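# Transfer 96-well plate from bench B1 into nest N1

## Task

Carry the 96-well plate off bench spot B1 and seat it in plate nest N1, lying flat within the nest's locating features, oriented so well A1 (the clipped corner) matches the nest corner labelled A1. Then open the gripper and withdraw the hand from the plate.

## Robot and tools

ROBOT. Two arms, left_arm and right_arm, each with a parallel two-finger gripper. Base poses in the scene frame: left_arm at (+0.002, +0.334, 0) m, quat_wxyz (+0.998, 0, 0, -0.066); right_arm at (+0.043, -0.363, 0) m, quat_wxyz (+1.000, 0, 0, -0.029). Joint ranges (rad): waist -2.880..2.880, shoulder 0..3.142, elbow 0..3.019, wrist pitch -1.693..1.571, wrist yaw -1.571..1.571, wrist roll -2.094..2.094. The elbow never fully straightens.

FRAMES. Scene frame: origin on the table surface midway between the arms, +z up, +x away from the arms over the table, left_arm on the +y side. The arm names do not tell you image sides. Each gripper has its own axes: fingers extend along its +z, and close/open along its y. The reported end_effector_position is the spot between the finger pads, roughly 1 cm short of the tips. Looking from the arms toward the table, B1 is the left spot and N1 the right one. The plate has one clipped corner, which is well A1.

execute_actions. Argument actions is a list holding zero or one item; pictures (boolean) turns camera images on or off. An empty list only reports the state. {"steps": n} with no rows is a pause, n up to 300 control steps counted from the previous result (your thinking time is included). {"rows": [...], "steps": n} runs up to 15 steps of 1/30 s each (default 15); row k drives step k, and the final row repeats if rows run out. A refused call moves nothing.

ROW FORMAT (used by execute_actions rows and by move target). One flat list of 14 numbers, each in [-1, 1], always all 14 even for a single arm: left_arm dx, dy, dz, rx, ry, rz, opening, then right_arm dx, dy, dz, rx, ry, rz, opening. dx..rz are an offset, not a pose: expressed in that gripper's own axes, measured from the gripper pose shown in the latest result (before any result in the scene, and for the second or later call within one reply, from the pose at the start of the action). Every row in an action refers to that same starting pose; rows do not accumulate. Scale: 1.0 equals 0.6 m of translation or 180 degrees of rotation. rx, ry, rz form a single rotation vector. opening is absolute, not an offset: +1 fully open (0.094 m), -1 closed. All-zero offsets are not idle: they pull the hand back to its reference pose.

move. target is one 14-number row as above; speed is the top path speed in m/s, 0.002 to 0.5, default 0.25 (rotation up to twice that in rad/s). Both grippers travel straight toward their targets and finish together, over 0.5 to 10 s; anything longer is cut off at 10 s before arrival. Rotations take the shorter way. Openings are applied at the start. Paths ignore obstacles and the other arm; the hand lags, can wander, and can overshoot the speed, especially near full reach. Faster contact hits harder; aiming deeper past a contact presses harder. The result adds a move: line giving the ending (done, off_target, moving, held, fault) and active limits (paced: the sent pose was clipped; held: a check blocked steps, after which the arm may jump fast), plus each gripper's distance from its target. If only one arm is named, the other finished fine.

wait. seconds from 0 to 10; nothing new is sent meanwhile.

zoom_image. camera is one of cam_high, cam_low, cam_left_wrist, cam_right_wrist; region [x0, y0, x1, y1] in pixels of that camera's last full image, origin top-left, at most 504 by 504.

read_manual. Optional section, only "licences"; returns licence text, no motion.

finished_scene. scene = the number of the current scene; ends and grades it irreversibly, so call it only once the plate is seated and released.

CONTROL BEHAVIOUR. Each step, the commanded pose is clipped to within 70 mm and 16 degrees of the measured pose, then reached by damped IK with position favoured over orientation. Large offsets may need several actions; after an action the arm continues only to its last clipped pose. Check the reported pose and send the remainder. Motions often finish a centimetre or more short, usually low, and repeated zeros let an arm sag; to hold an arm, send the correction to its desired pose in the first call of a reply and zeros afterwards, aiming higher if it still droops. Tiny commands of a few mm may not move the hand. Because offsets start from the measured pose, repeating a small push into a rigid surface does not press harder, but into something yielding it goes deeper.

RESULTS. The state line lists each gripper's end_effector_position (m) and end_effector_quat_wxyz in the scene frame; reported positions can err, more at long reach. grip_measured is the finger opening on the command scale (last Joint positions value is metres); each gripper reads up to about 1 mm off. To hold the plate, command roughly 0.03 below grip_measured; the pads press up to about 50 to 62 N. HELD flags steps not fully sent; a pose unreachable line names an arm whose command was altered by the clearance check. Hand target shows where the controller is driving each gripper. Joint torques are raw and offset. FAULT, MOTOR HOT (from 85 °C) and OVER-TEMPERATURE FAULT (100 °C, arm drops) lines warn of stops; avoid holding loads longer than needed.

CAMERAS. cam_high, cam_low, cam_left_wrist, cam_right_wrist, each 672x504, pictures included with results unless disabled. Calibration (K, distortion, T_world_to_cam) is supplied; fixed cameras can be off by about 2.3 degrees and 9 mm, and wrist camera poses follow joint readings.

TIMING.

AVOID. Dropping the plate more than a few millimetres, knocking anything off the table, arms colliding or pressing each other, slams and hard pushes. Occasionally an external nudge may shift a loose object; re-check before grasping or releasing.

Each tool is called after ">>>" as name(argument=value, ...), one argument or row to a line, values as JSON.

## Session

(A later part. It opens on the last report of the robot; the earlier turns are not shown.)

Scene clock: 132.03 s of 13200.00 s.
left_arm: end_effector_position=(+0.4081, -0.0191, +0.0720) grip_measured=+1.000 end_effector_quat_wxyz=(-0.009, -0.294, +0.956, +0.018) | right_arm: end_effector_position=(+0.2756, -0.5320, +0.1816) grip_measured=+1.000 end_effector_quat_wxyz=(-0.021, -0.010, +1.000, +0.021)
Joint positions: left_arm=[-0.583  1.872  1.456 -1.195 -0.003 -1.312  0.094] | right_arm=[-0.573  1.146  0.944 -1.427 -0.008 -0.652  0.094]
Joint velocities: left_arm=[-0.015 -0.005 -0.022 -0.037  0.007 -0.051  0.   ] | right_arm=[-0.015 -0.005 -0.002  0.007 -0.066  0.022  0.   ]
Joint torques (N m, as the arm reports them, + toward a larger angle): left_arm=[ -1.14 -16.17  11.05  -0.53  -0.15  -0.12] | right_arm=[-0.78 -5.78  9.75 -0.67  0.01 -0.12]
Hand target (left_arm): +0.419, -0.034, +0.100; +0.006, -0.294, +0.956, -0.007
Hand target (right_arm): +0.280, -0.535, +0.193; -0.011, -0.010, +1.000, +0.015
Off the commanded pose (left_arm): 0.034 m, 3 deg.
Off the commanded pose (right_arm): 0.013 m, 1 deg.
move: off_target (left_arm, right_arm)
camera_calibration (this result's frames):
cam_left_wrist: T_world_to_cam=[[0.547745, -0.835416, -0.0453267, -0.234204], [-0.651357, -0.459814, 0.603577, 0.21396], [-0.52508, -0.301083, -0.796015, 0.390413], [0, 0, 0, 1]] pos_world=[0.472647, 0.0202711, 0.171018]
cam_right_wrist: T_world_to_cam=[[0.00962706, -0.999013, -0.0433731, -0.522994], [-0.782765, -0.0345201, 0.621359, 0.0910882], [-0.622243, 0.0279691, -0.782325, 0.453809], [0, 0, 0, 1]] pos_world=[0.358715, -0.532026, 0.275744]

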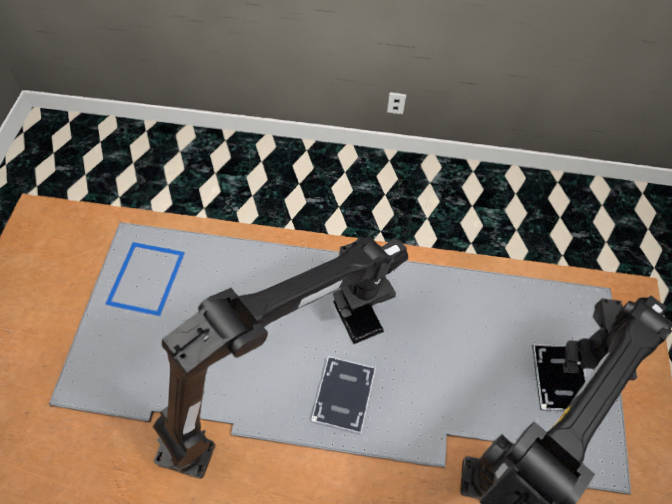

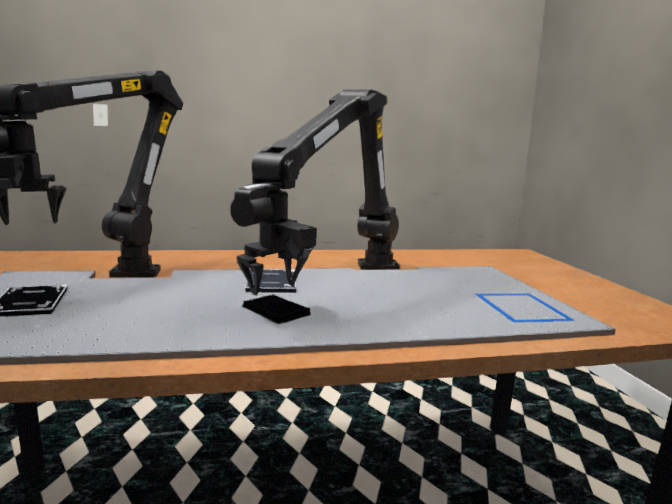

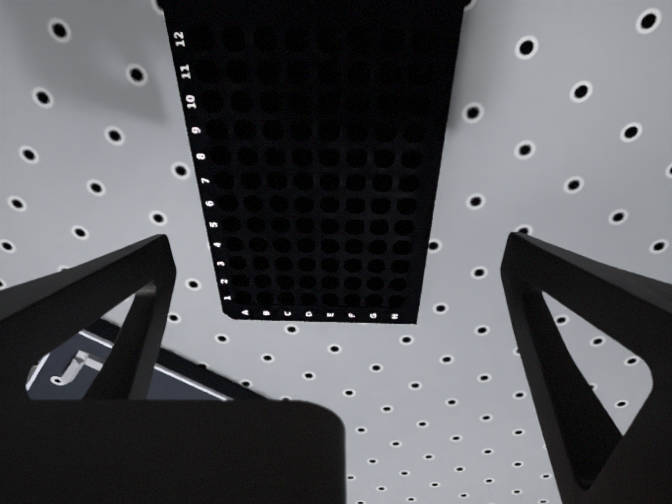

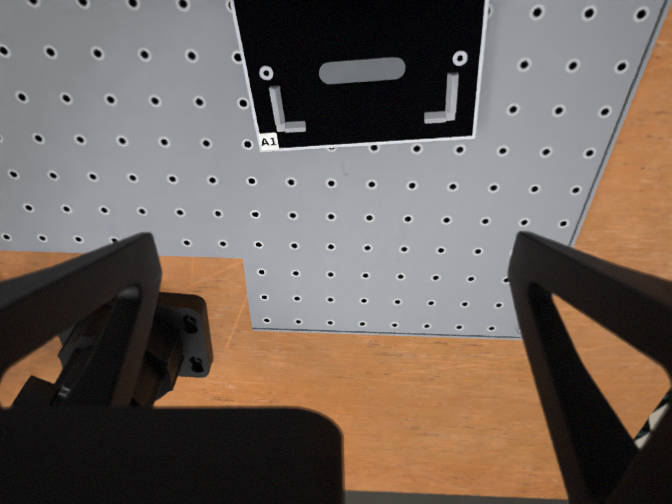

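>>> move(
  target=[-0.195,0.62,-0.19,0,0,0,1, -0.245,0.863,0.096,0.017,-0.009,-0.1835,1],
  speed=0.25,
)

Scene clock: 144.10 s of 13200.00 s.
left_arm: end_effector_position=(+0.3048, +0.3529, +0.1932) grip_measured=+1.000 end_effector_quat_wxyz=(-0.013, -0.300, +0.954, +0.013) | right_arm: end_effector_position=(+0.3966, -0.0215, +0.1196) grip_measured=+1.000 end_effector_quat_wxyz=(-0.020, -0.296, +0.955, -0.006)
Joint positions: left_arm=[ 0.186  1.167  0.992 -1.427 -0.018 -0.557  0.094] | right_arm=[ 0.826  1.713  1.364 -1.263 -0.006  0.166  0.094]
Joint velocities: left_arm=[ 0.005 -0.015 -0.007 -0.017 -0.066  0.022  0.   ] | right_arm=[-0.005 -0.005 -0.002 -0.002  0.037  0.022  0.   ]
Joint torques (N m, as the arm reports them, + toward a larger angle): left_arm=[-0.65 -6.13  7.77 -0.41 -0.19  0.04] | right_arm=[ -0.46 -12.23  11.08  -0.63   0.26  -0.05]
Hand target (left_arm): +0.301, +0.352, +0.194; -0.015, -0.294, +0.956, +0.014
Hand target (right_arm): +0.407, -0.009, +0.132; -0.006, -0.294, +0.956, -0.001
Off the commanded pose (left_arm): 0.009 m, 1 deg.
Off the commanded pose (right_arm): 0.027 m, 2 deg.
After step 90, 6.30 s passed at rest.
move: off_target (right_arm)
camera_calibration (this result's frames):
cam_left_wrist: T_world_to_cam=[[0.559659, -0.827884, -0.0372878, 0.130841], [-0.642506, -0.46188, 0.611435, 0.24108], [-0.52342, -0.318237, -0.790416, 0.549118], [0, 0, 0, 1]] pos_world=[0.369089, 0.394421, 0.291505]
cam_right_wrist: T_world_to_cam=[[0.557074, -0.830462, -0.000894171, -0.235411], [-0.650035, -0.436713, 0.621881, 0.180584], [-0.516839, -0.345852, -0.783112, 0.416582], [0, 0, 0, 1]] pos_world=[0.463833, 0.0274393, 0.213718]

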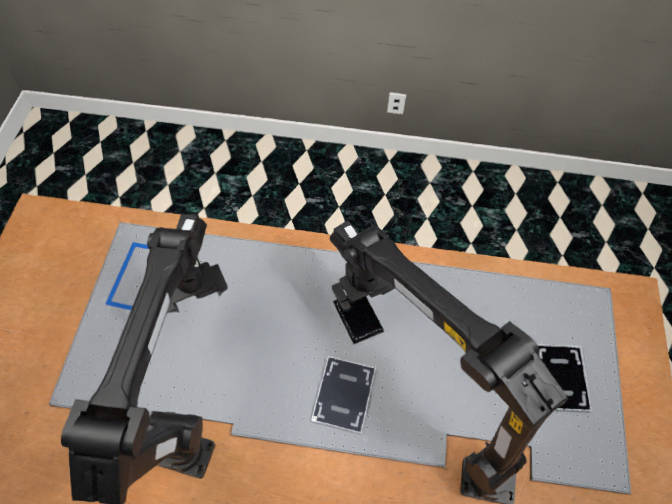

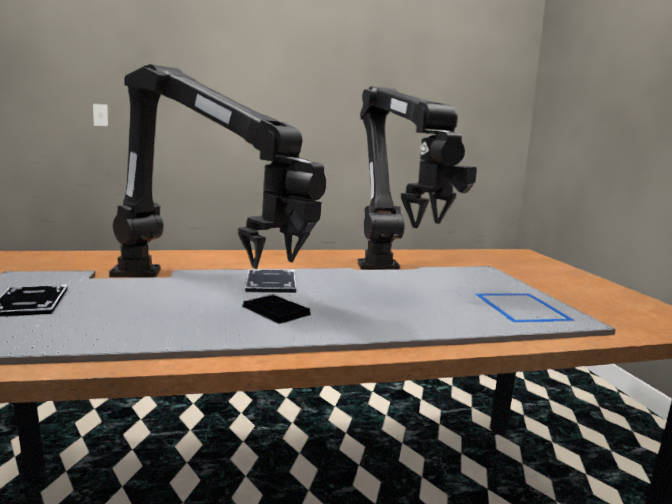

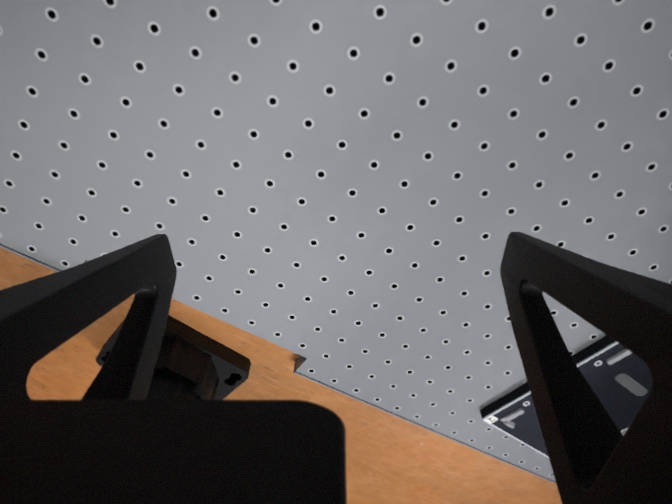

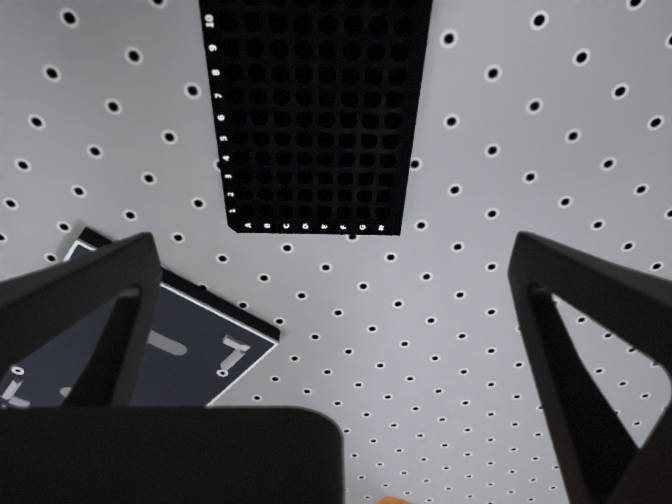

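>>> move(
  target=[0,0,-0.003,0,0,0,1, -0.016,0.015,0.10,0,-0.0133,0.0105,1],
  speed=0.08,
)

Scene clock: 154.97 s of 13200.00 s.
left_arm: end_effector_position=(+0.3048, +0.3529, +0.1932) grip_measured=+1.000 end_effector_quat_wxyz=(-0.013, -0.299, +0.954, +0.013) | right_arm: end_effector_position=(+0.4019, -0.0167, +0.0683) grip_measured=+1.000 end_effector_quat_wxyz=(+0.002, -0.277, +0.961, +0.003)
Joint positions: left_arm=[ 0.186  1.167  0.992 -1.427 -0.018 -0.555  0.094] | right_arm=[ 0.826  1.755  1.276 -1.085 -0.003  0.207  0.094]
Joint velocities: left_arm=[-0.015 -0.005  0.002  0.007  0.007 -0.066  0.   ] | right_arm=[-0.005 -0.005  0.007  0.012  0.037  0.095  0.   ]
Joint torques (N m, as the arm reports them, + toward a larger angle): left_arm=[-0.46 -5.85  8.31 -0.24 -0.12 -0.07] | right_arm=[  0.21 -11.85   7.09   0.51   0.29  -0.02]
Hand target (left_arm): +0.305, +0.353, +0.195; -0.013, -0.301, +0.954, +0.013
Hand target (right_arm): +0.397, -0.011, +0.059; +0.000, -0.280, +0.960, -0.001
Off the commanded pose (left_arm): 0.002 m, 0 deg.
Off the commanded pose (right_arm): 0.012 m, 1 deg.
After step 90, 6.73 s passed at rest.
move: off_target (right_arm)
camera_calibration (this result's frames):
cam_left_wrist: T_world_to_cam=[[0.557762, -0.829164, -0.037248, 0.131863], [-0.643537, -0.460365, 0.611493, 0.240849], [-0.524176, -0.317097, -0.790372, 0.548938], [0, 0, 0, 1]] pos_world=[0.369187, 0.394281, 0.2915]
cam_right_wrist: T_world_to_cam=[[0.523876, -0.851775, -0.00579488, -0.221159], [-0.68984, -0.428251, 0.583714, 0.236746], [-0.499674, -0.301796, -0.811939, 0.37665], [0, 0, 0, 1]] pos_world=[0.467379, 0.0266805, 0.166343]

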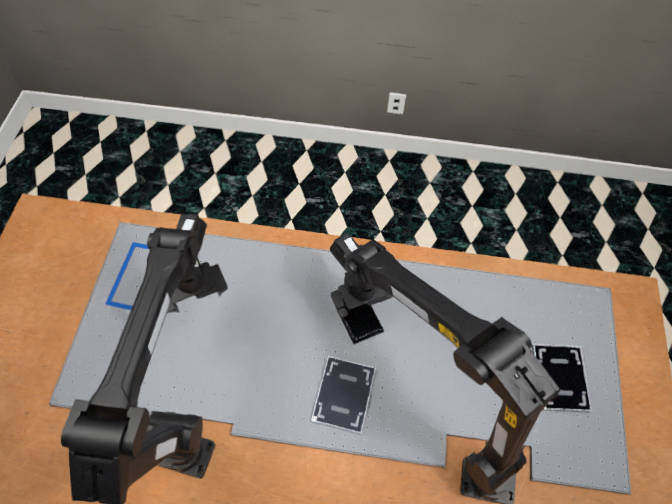

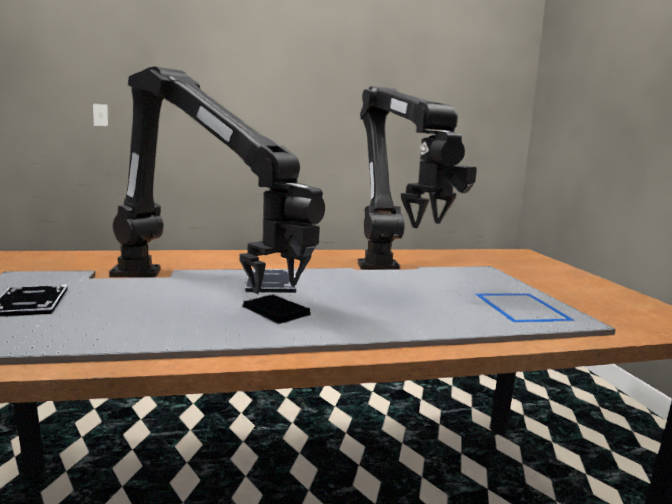

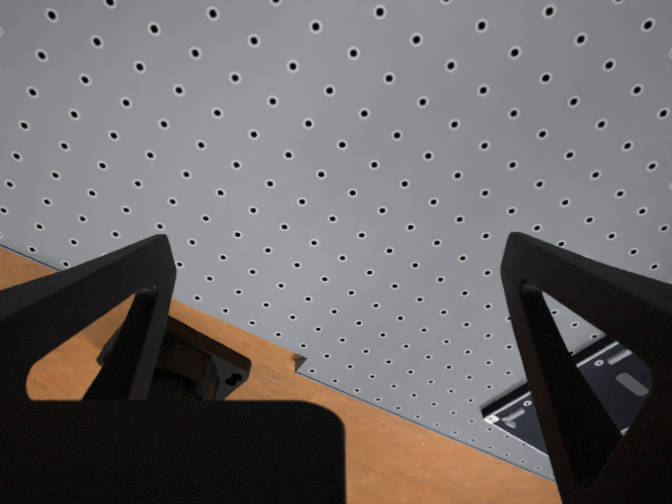

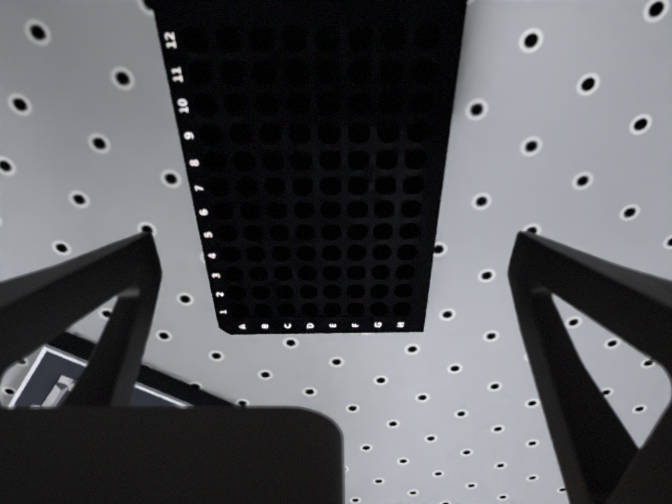

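>>> move(
  target=[0,0,-0.003,0,0,0,1, 0,0.024,0.015,0,0,-0.0086,1],
  speed=0.03,
)

Scene clock: 159.90 s of 13200.00 s.
left_arm: end_effector_position=(+0.3048, +0.3529, +0.1932) grip_measured=+1.000 end_effector_quat_wxyz=(-0.013, -0.299, +0.954, +0.013) | right_arm: end_effector_position=(+0.3981, -0.0106, +0.0684) grip_measured=+1.000 end_effector_quat_wxyz=(+0.005, -0.283, +0.959, +0.004)
Joint positions: left_arm=[ 0.186  1.167  0.992 -1.427 -0.018 -0.555  0.094] | right_arm=[ 0.841  1.755  1.276 -1.078 -0.003  0.208  0.094]
Joint velocities: left_arm=[-0.005 -0.015 -0.022 -0.007 -0.051  0.051  0.   ] | right_arm=[-0.005 -0.005  0.007  0.007  0.007  0.007  0.   ]
Joint torques (N m, as the arm reports them, + toward a larger angle): left_arm=[-0.45 -5.8   8.31 -0.24 -0.13 -0.05] | right_arm=[  0.15 -11.77   7.32   0.56   0.16  -0.12]
Hand target (left_arm): +0.305, +0.353, +0.195; -0.013, -0.299, +0.954, +0.013
Hand target (right_arm): +0.394, -0.005, +0.059; +0.002, -0.290, +0.957, +0.003
Off the commanded pose (left_arm): 0.002 m, 0 deg.
Off the commanded pose (right_arm): 0.011 m, 1 deg.
After step 90, 1.03 s passed at rest.
move: off_target (right_arm)
camera_calibration (this result's frames):
cam_left_wrist: T_world_to_cam=[[0.557762, -0.829164, -0.037248, 0.131863], [-0.643537, -0.460365, 0.611493, 0.240849], [-0.524176, -0.317097, -0.790372, 0.548938], [0, 0, 0, 1]] pos_world=[0.369187, 0.394281, 0.2915]
cam_right_wrist: T_world_to_cam=[[0.535232, -0.844675, -0.00719451, -0.218281], [-0.686733, -0.440079, 0.578557, 0.235749], [-0.491859, -0.304721, -0.81561, 0.373734], [0, 0, 0, 1]] pos_world=[0.462552, 0.0332562, 0.166857]

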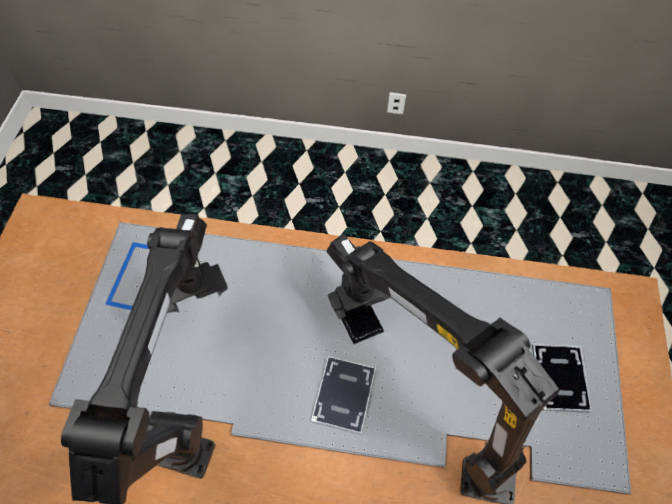

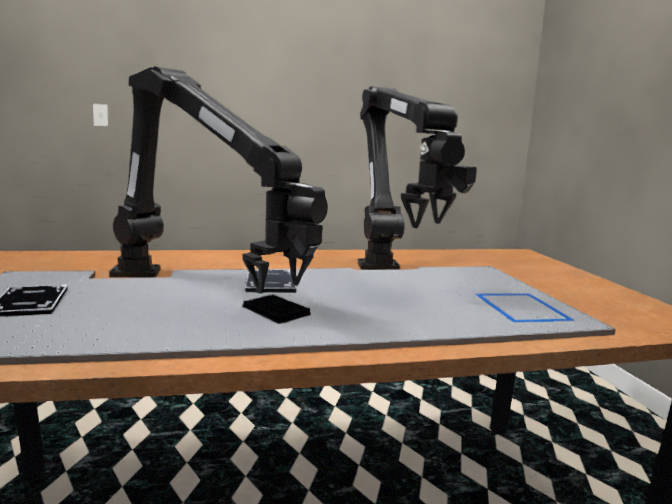

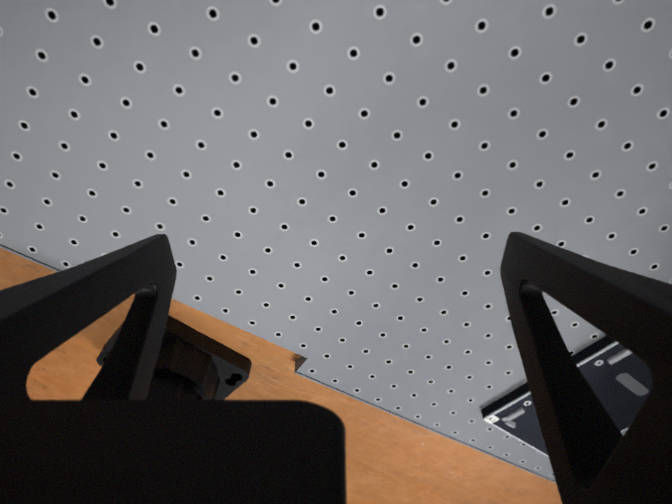

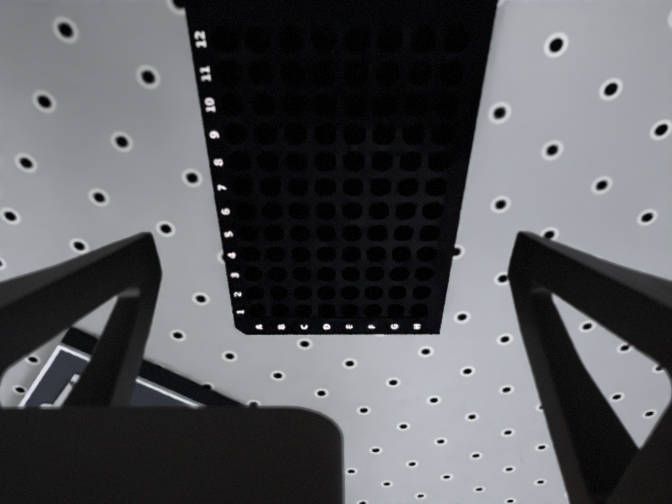

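>>> move(
  target=[0,0,-0.003,0,0,0,1, 0.003,0,0.072,0,0.004,0,1],
  speed=0.04,
)

Scene clock: 164.57 s of 13200.00 s.
left_arm: end_effector_position=(+0.3048, +0.3529, +0.1932) grip_measured=+1.000 end_effector_quat_wxyz=(-0.013, -0.299, +0.954, +0.013) | right_arm: end_effector_position=(+0.3979, -0.0108, +0.0370) grip_measured=+1.000 end_effector_quat_wxyz=(+0.006, -0.283, +0.959, +0.005)
Joint positions: left_arm=[ 0.186  1.167  0.992 -1.427 -0.018 -0.555  0.094] | right_arm=[ 0.841  1.795  1.238 -1.    -0.003  0.208  0.094]
Joint velocities: left_arm=[-0.015 -0.005 -0.022 -0.012 -0.022  0.007  0.   ] | right_arm=[-0.005 -0.015 -0.002  0.002  0.022 -0.037  0.   ]
Joint torques (N m, as the arm reports them, + toward a larger angle): left_arm=[-0.47 -5.79  8.3  -0.23 -0.13 -0.05] | right_arm=[ -0.85 -12.12   6.85   0.61   0.05  -0.13]
Hand target (left_arm): +0.305, +0.353, +0.195; -0.013, -0.299, +0.954, +0.013
Hand target (right_arm): +0.397, -0.012, +0.026; -0.001, -0.283, +0.959, +0.003
Off the commanded pose (left_arm): 0.002 m, 0 deg.
Off the commanded pose (right_arm): 0.012 m, 1 deg.
After step 90, 0.27 s passed at rest.
move: off_target (right_arm)
camera_calibration (this result's frames):
cam_left_wrist: T_world_to_cam=[[0.557762, -0.829164, -0.037248, 0.131863], [-0.643537, -0.460365, 0.611493, 0.240849], [-0.524176, -0.317097, -0.790372, 0.548938], [0, 0, 0, 1]] pos_world=[0.369187, 0.394281, 0.2915]
cam_right_wrist: T_world_to_cam=[[0.535238, -0.844669, -0.00744065, -0.218571], [-0.687203, -0.440545, 0.577644, 0.253822], [-0.491196, -0.304064, -0.816255, 0.347767], [0, 0, 0, 1]] pos_world=[0.462236, 0.0329432, 0.135621]

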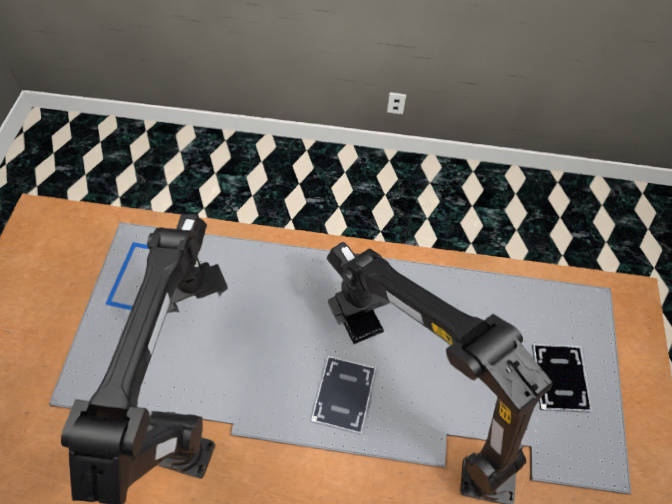

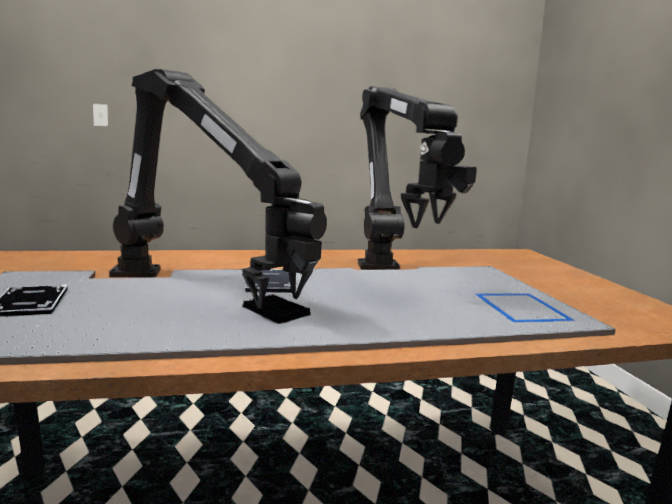

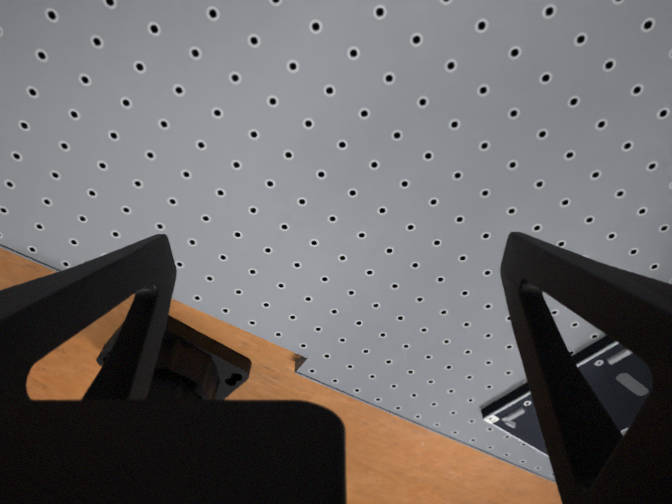

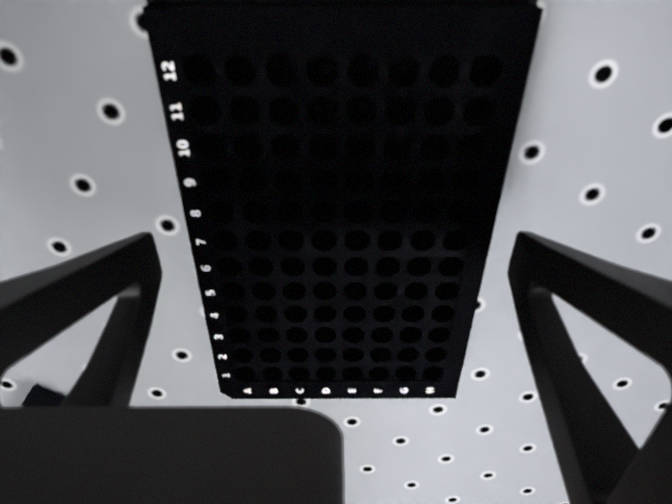

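>>> move(
  target=[0,0,-0.003,0,0,0,1, 0.003,0,0.042,0,0.004,0,1],
  speed=0.025,
)

>>> zoom_image(
  camera="cam_low",
  region=[210, 250, 340, 340],
)

Scene clock: 170.50 s of 13200.00 s.
left_arm: end_effector_position=(+0.3048, +0.3529, +0.1932) grip_measured=+1.000 end_effector_quat_wxyz=(-0.013, -0.299, +0.954, +0.013) | right_arm: end_effector_position=(+0.3979, -0.0108, +0.0239) grip_measured=+1.000 end_effector_quat_wxyz=(+0.007, -0.283, +0.959, +0.005)
Joint positions: left_arm=[ 0.186  1.167  0.992 -1.427 -0.018 -0.555  0.094] | right_arm=[ 0.841  1.813  1.223 -0.965 -0.003  0.208  0.094]
Joint velocities: left_arm=[-0.024 -0.024  0.002  0.002 -0.095 -0.022  0.   ] | right_arm=[-0.015 -0.015 -0.002 -0.007 -0.051  0.007  0.   ]
Joint torques (N m, as the arm reports them, + toward a larger angle): left_arm=[-0.47 -5.82  8.32 -0.23 -0.13 -0.05] | right_arm=[ -0.89 -11.73   6.58   0.6    0.05  -0.12]
Hand target (left_arm): +0.305, +0.353, +0.195; -0.013, -0.299, +0.954, +0.013
Hand target (right_arm): +0.396, -0.012, +0.012; -0.000, -0.283, +0.959, +0.003
Off the commanded pose (left_arm): 0.002 m, 0 deg.
Off the commanded pose (right_arm): 0.012 m, 1 deg.
After step 90, 1.63 s passed at rest.
move: off_target (right_arm)
camera_calibration (this result's frames):
cam_left_wrist: T_world_to_cam=[[0.557762, -0.829164, -0.037248, 0.131863], [-0.643537, -0.460365, 0.611493, 0.240849], [-0.524176, -0.317097, -0.790372, 0.548938], [0, 0, 0, 1]] pos_world=[0.369187, 0.394281, 0.2915]
cam_right_wrist: T_world_to_cam=[[0.535248, -0.844659, -0.00785085, -0.218646], [-0.687984, -0.44132, 0.576121, 0.261824], [-0.49009, -0.302966, -0.817327, 0.336673], [0, 0, 0, 1]] pos_world=[0.46216, 0.0328677, 0.122613]

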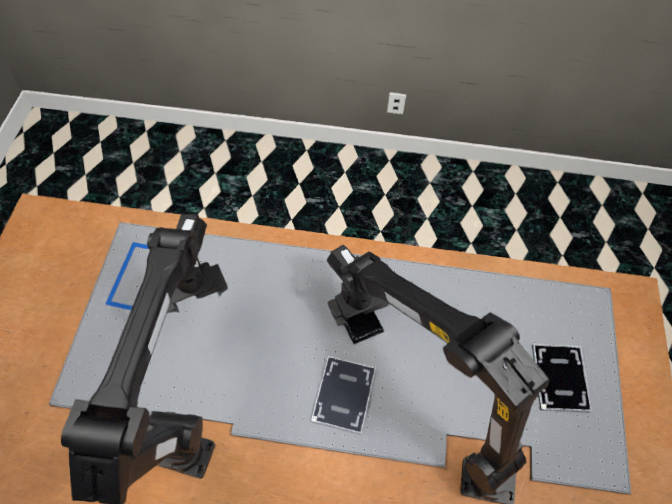

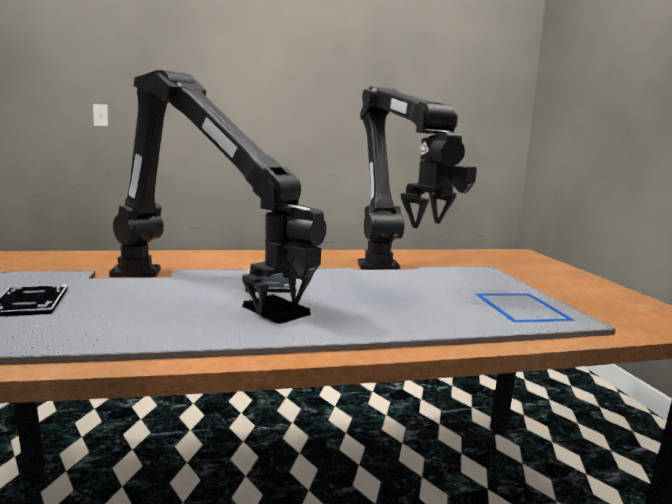

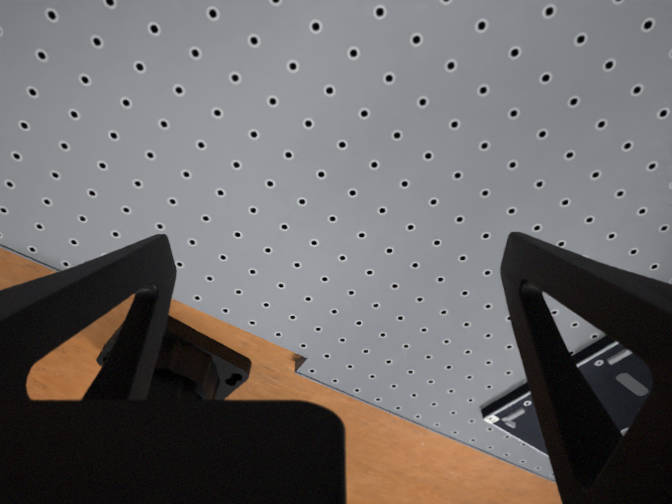

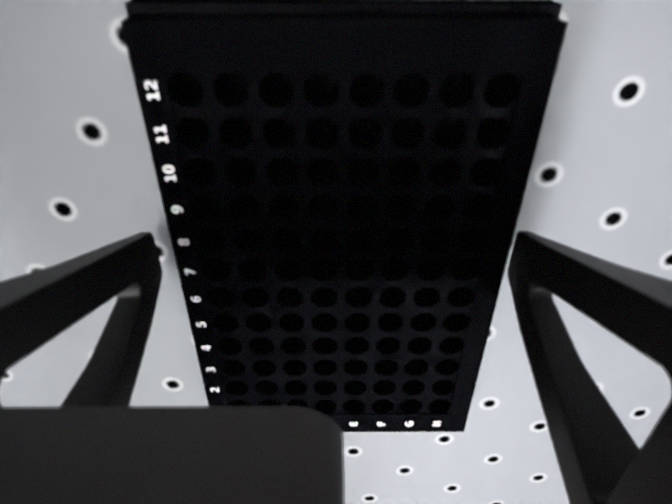

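Region (210, 250, 340, 340) of cam_low's 672x504 image, scaled by 3.877, with more detail than that image has; it fills the top 349 rows of this view, and the rest is white.

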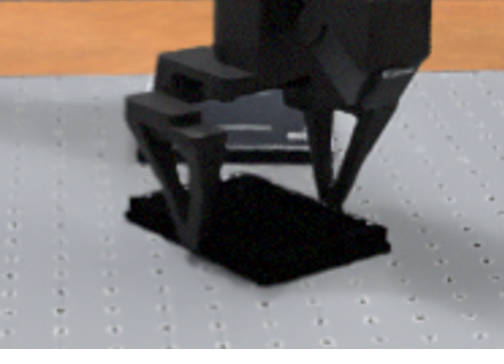

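>>> move(
  target=[0,0,-0.003,0,0,0,1, 0,0,0.006,0,0,0,0.74],
  speed=0.02,
)

Scene clock: 173.40 s of 13200.00 s.
left_arm: end_effector_position=(+0.3048, +0.3529, +0.1932) grip_measured=+1.000 end_effector_quat_wxyz=(-0.013, -0.299, +0.954, +0.013) | right_arm: end_effector_position=(+0.3979, -0.0108, +0.0239) grip_measured=+0.744 end_effector_quat_wxyz=(+0.007, -0.283, +0.959, +0.005)
Joint positions: left_arm=[ 0.186  1.167  0.992 -1.427 -0.018 -0.555  0.094] | right_arm=[ 0.841  1.813  1.223 -0.965 -0.003  0.208  0.082]
Joint velocities: left_arm=[-0.005 -0.024 -0.002  0.002  0.007  0.022  0.   ] | right_arm=[-0.005  0.005 -0.007 -0.007  0.007 -0.051  0.   ]
Joint torques (N m, as the arm reports them, + toward a larger angle): left_arm=[-0.47 -5.8   8.3  -0.24 -0.13 -0.05] | right_arm=[ -0.84 -12.87   6.79   0.34   0.14  -0.11]
Hand target (left_arm): +0.305, +0.353, +0.195; -0.013, -0.299, +0.954, +0.013
Hand target (right_arm): +0.398, -0.011, +0.020; +0.006, -0.283, +0.959, +0.005
Off the commanded pose (left_arm): 0.002 m, 0 deg.
Off the commanded pose (right_arm): 0.004 m, 0 deg.
move: done
camera_calibration (this result's frames):
cam_left_wrist: T_world_to_cam=[[0.557762, -0.829164, -0.037248, 0.131863], [-0.643537, -0.460365, 0.611493, 0.240849], [-0.524176, -0.317097, -0.790372, 0.548938], [0, 0, 0, 1]] pos_world=[0.369187, 0.394281, 0.2915]
cam_right_wrist: T_world_to_cam=[[0.535248, -0.844659, -0.00785085, -0.218646], [-0.687984, -0.44132, 0.576121, 0.261824], [-0.49009, -0.302966, -0.817327, 0.336673], [0, 0, 0, 1]] pos_world=[0.46216, 0.0328677, 0.122613]

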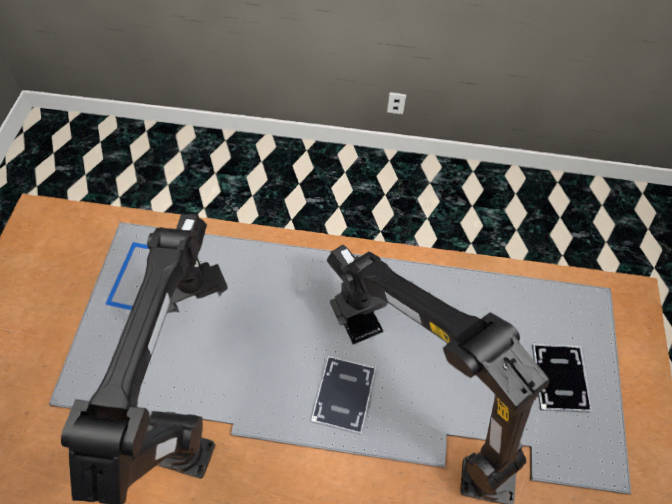

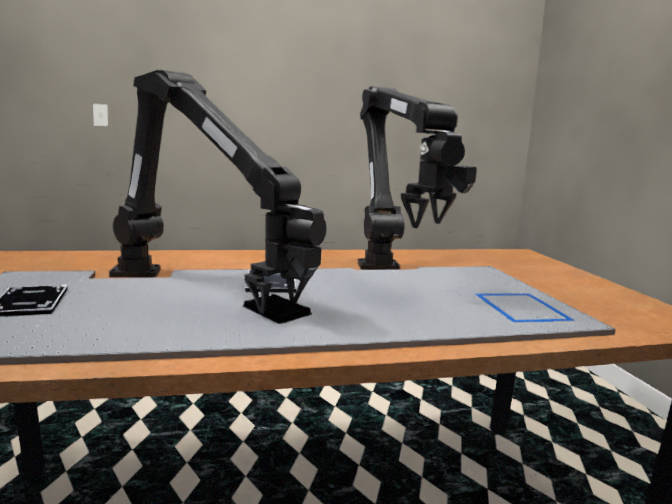

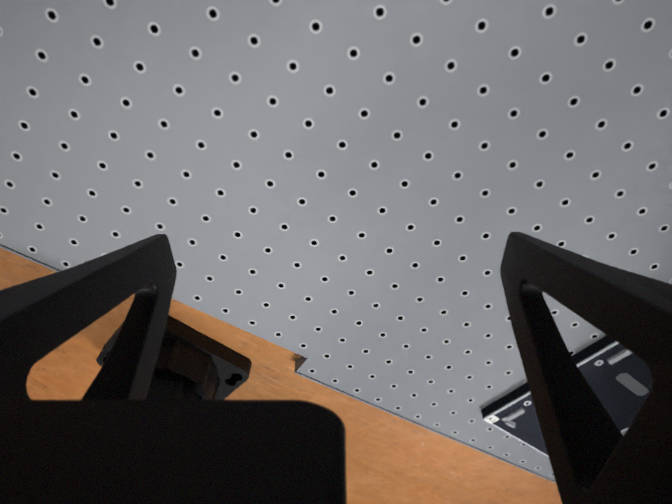

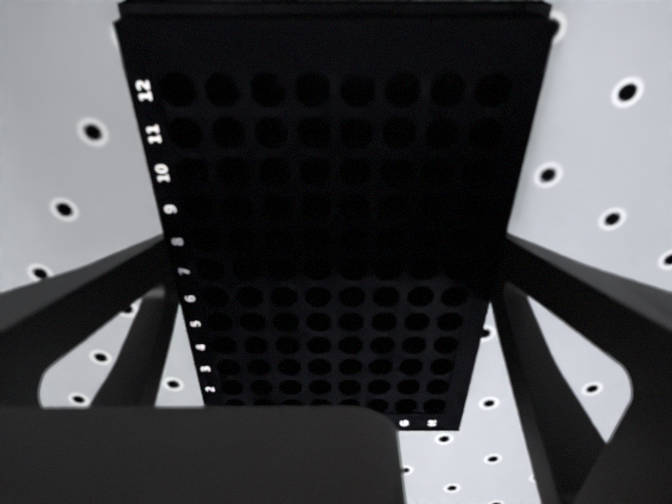

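>>> move(
  target=[0,0,-0.003,0,0,0,1, 0,0,0.006,0,0,0,0.68],
  speed=0.02,
)

Scene clock: 175.67 s of 13200.00 s.
left_arm: end_effector_position=(+0.3048, +0.3529, +0.1932) grip_measured=+1.000 end_effector_quat_wxyz=(-0.013, -0.299, +0.954, +0.013) | right_arm: end_effector_position=(+0.3979, -0.0108, +0.0239) grip_measured=+0.704 end_effector_quat_wxyz=(+0.007, -0.283, +0.959, +0.005)
Joint positions: left_arm=[ 0.186  1.167  0.992 -1.427 -0.018 -0.555  0.094] | right_arm=[ 0.841  1.813  1.223 -0.965 -0.003  0.208  0.08 ]
Joint velocities: left_arm=[ 0.005  0.005 -0.002  0.007 -0.081 -0.022  0.   ] | right_arm=[-0.005 -0.015 -0.007 -0.007 -0.051 -0.066  0.   ]
Joint torques (N m, as the arm reports them, + toward a larger angle): left_arm=[-0.48 -5.85  8.31 -0.23 -0.12 -0.05] | right_arm=[ -0.75 -13.06   6.79   0.37   0.14  -0.12]
Hand target (left_arm): +0.305, +0.353, +0.195; -0.013, -0.299, +0.954, +0.013
Hand target (right_arm): +0.398, -0.011, +0.020; +0.007, -0.283, +0.959, +0.005
Off the commanded pose (left_arm): 0.002 m, 0 deg.
Off the commanded pose (right_arm): 0.004 m, 0 deg.
move: done
camera_calibration (this result's frames):
cam_left_wrist: T_world_to_cam=[[0.557762, -0.829164, -0.037248, 0.131863], [-0.643537, -0.460365, 0.611493, 0.240849], [-0.524176, -0.317097, -0.790372, 0.548938], [0, 0, 0, 1]] pos_world=[0.369187, 0.394281, 0.2915]
cam_right_wrist: T_world_to_cam=[[0.535248, -0.844659, -0.00785085, -0.218646], [-0.687984, -0.44132, 0.576121, 0.261824], [-0.49009, -0.302966, -0.817327, 0.336673], [0, 0, 0, 1]] pos_world=[0.46216, 0.0328677, 0.122613]

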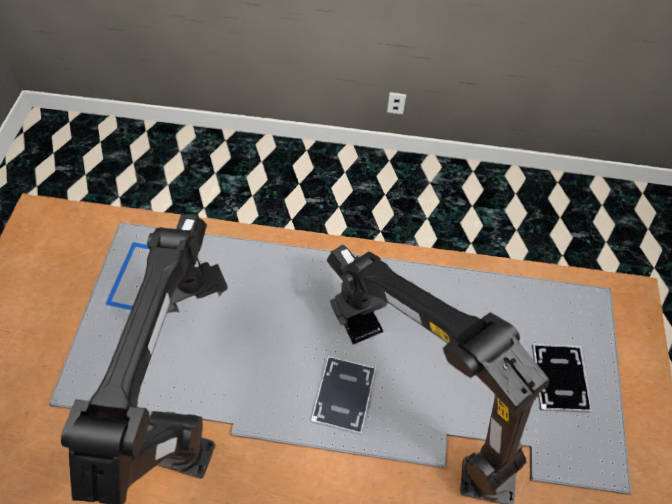

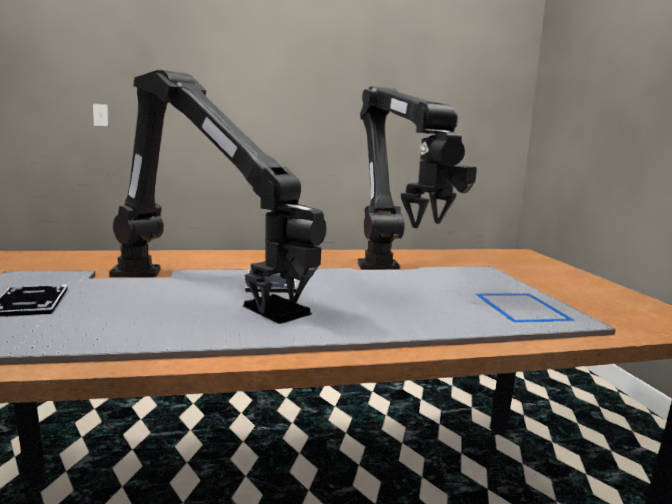

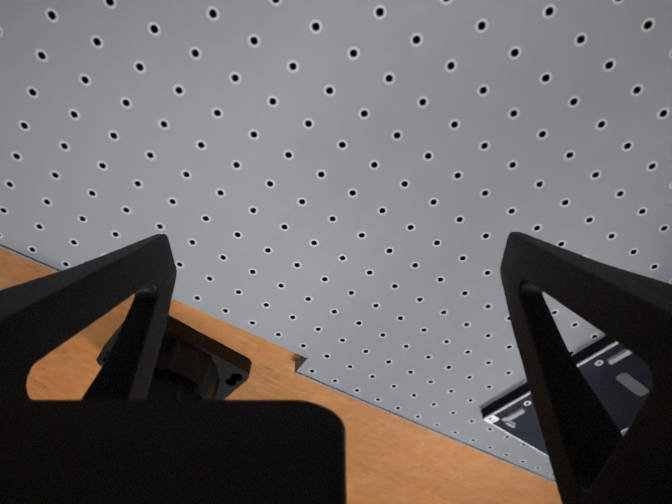

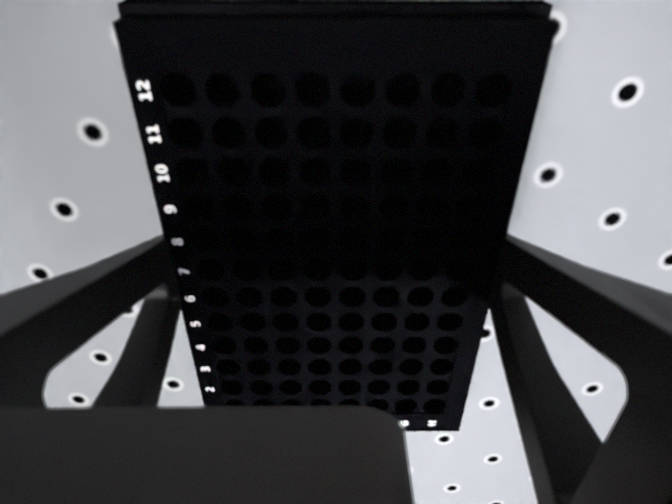

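>>> move(
  target=[0,0,-0.003,0,0,0,1, -0.02,0,-0.14,0,0,0,0.68],
  speed=0.08,
)

Scene clock: 182.37 s of 13200.00 s.
left_arm: end_effector_position=(+0.3048, +0.3529, +0.1932) grip_measured=+1.000 end_effector_quat_wxyz=(-0.013, -0.299, +0.954, +0.013) | right_arm: end_effector_position=(+0.3920, -0.0167, +0.0824) grip_measured=+0.704 end_effector_quat_wxyz=(-0.018, -0.283, +0.959, -0.008)
Joint positions: left_arm=[ 0.186  1.167  0.992 -1.427 -0.018 -0.555  0.094] | right_arm=[ 0.841  1.75   1.309 -1.169 -0.003  0.208  0.08 ]
Joint velocities: left_arm=[-0.005 -0.005  0.017 -0.017  0.037  0.007  0.   ] | right_arm=[-0.015  0.005  0.007 -0.002  0.007  0.007 -0.   ]
Joint torques (N m, as the arm reports them, + toward a larger angle): left_arm=[-0.44 -5.81  8.31 -0.23 -0.13 -0.05] | right_arm=[ -1.06 -14.7   10.88  -0.72   0.15  -0.15]
Hand target (left_arm): +0.305, +0.353, +0.195; -0.013, -0.299, +0.954, +0.013
Hand target (right_arm): +0.407, -0.005, +0.108; +0.007, -0.283, +0.959, +0.005
Off the commanded pose (left_arm): 0.002 m, 0 deg.
Off the commanded pose (right_arm): 0.032 m, 3 deg.
After step 90, 2.30 s passed at rest.
move: off_target (right_arm)
camera_calibration (this result's frames):
cam_left_wrist: T_world_to_cam=[[0.557762, -0.829164, -0.037248, 0.131863], [-0.643537, -0.460365, 0.611493, 0.240849], [-0.524176, -0.317097, -0.790372, 0.548938], [0, 0, 0, 1]] pos_world=[0.369187, 0.394281, 0.2915]
cam_right_wrist: T_world_to_cam=[[0.535175, -0.84473, 0.00421475, -0.220954], [-0.664172, -0.41769, 0.620008, 0.208879], [-0.521979, -0.334613, -0.784584, 0.389052], [0, 0, 0, 1]] pos_world=[0.460058, 0.0307815, 0.176668]

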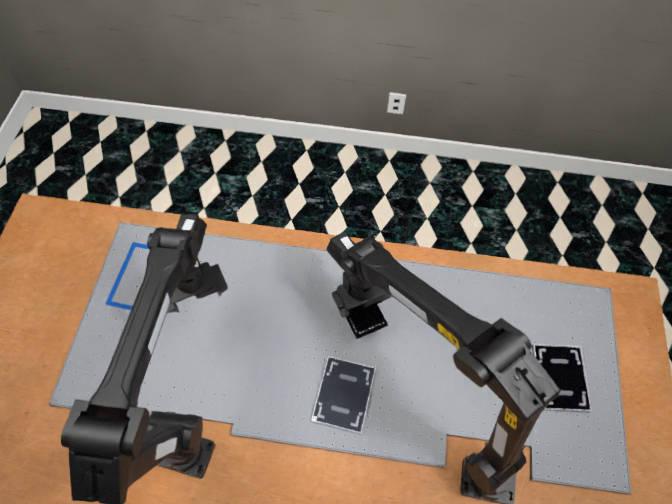

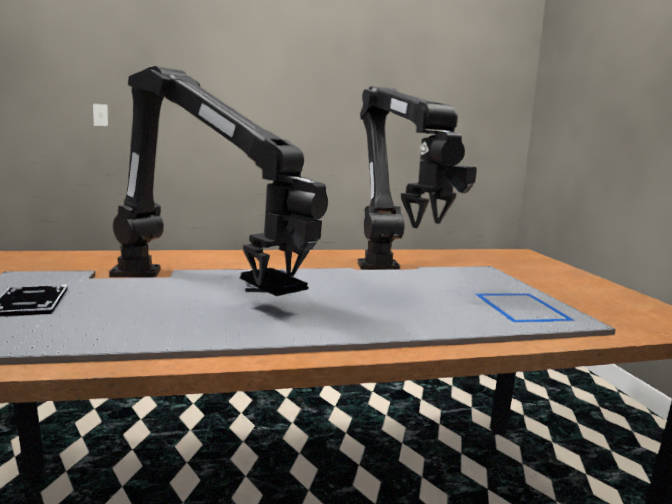

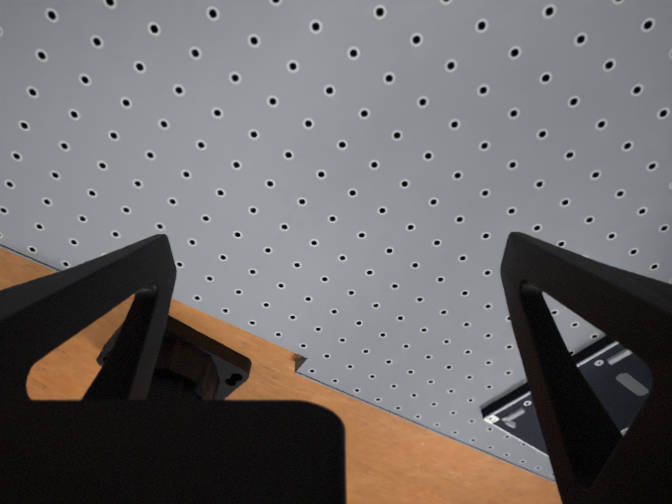

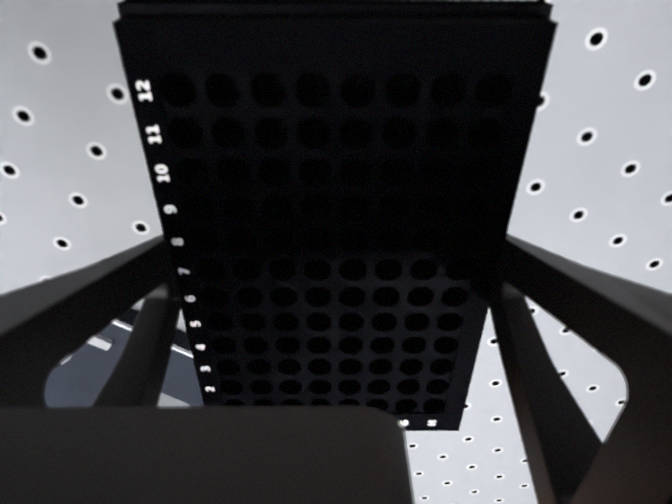

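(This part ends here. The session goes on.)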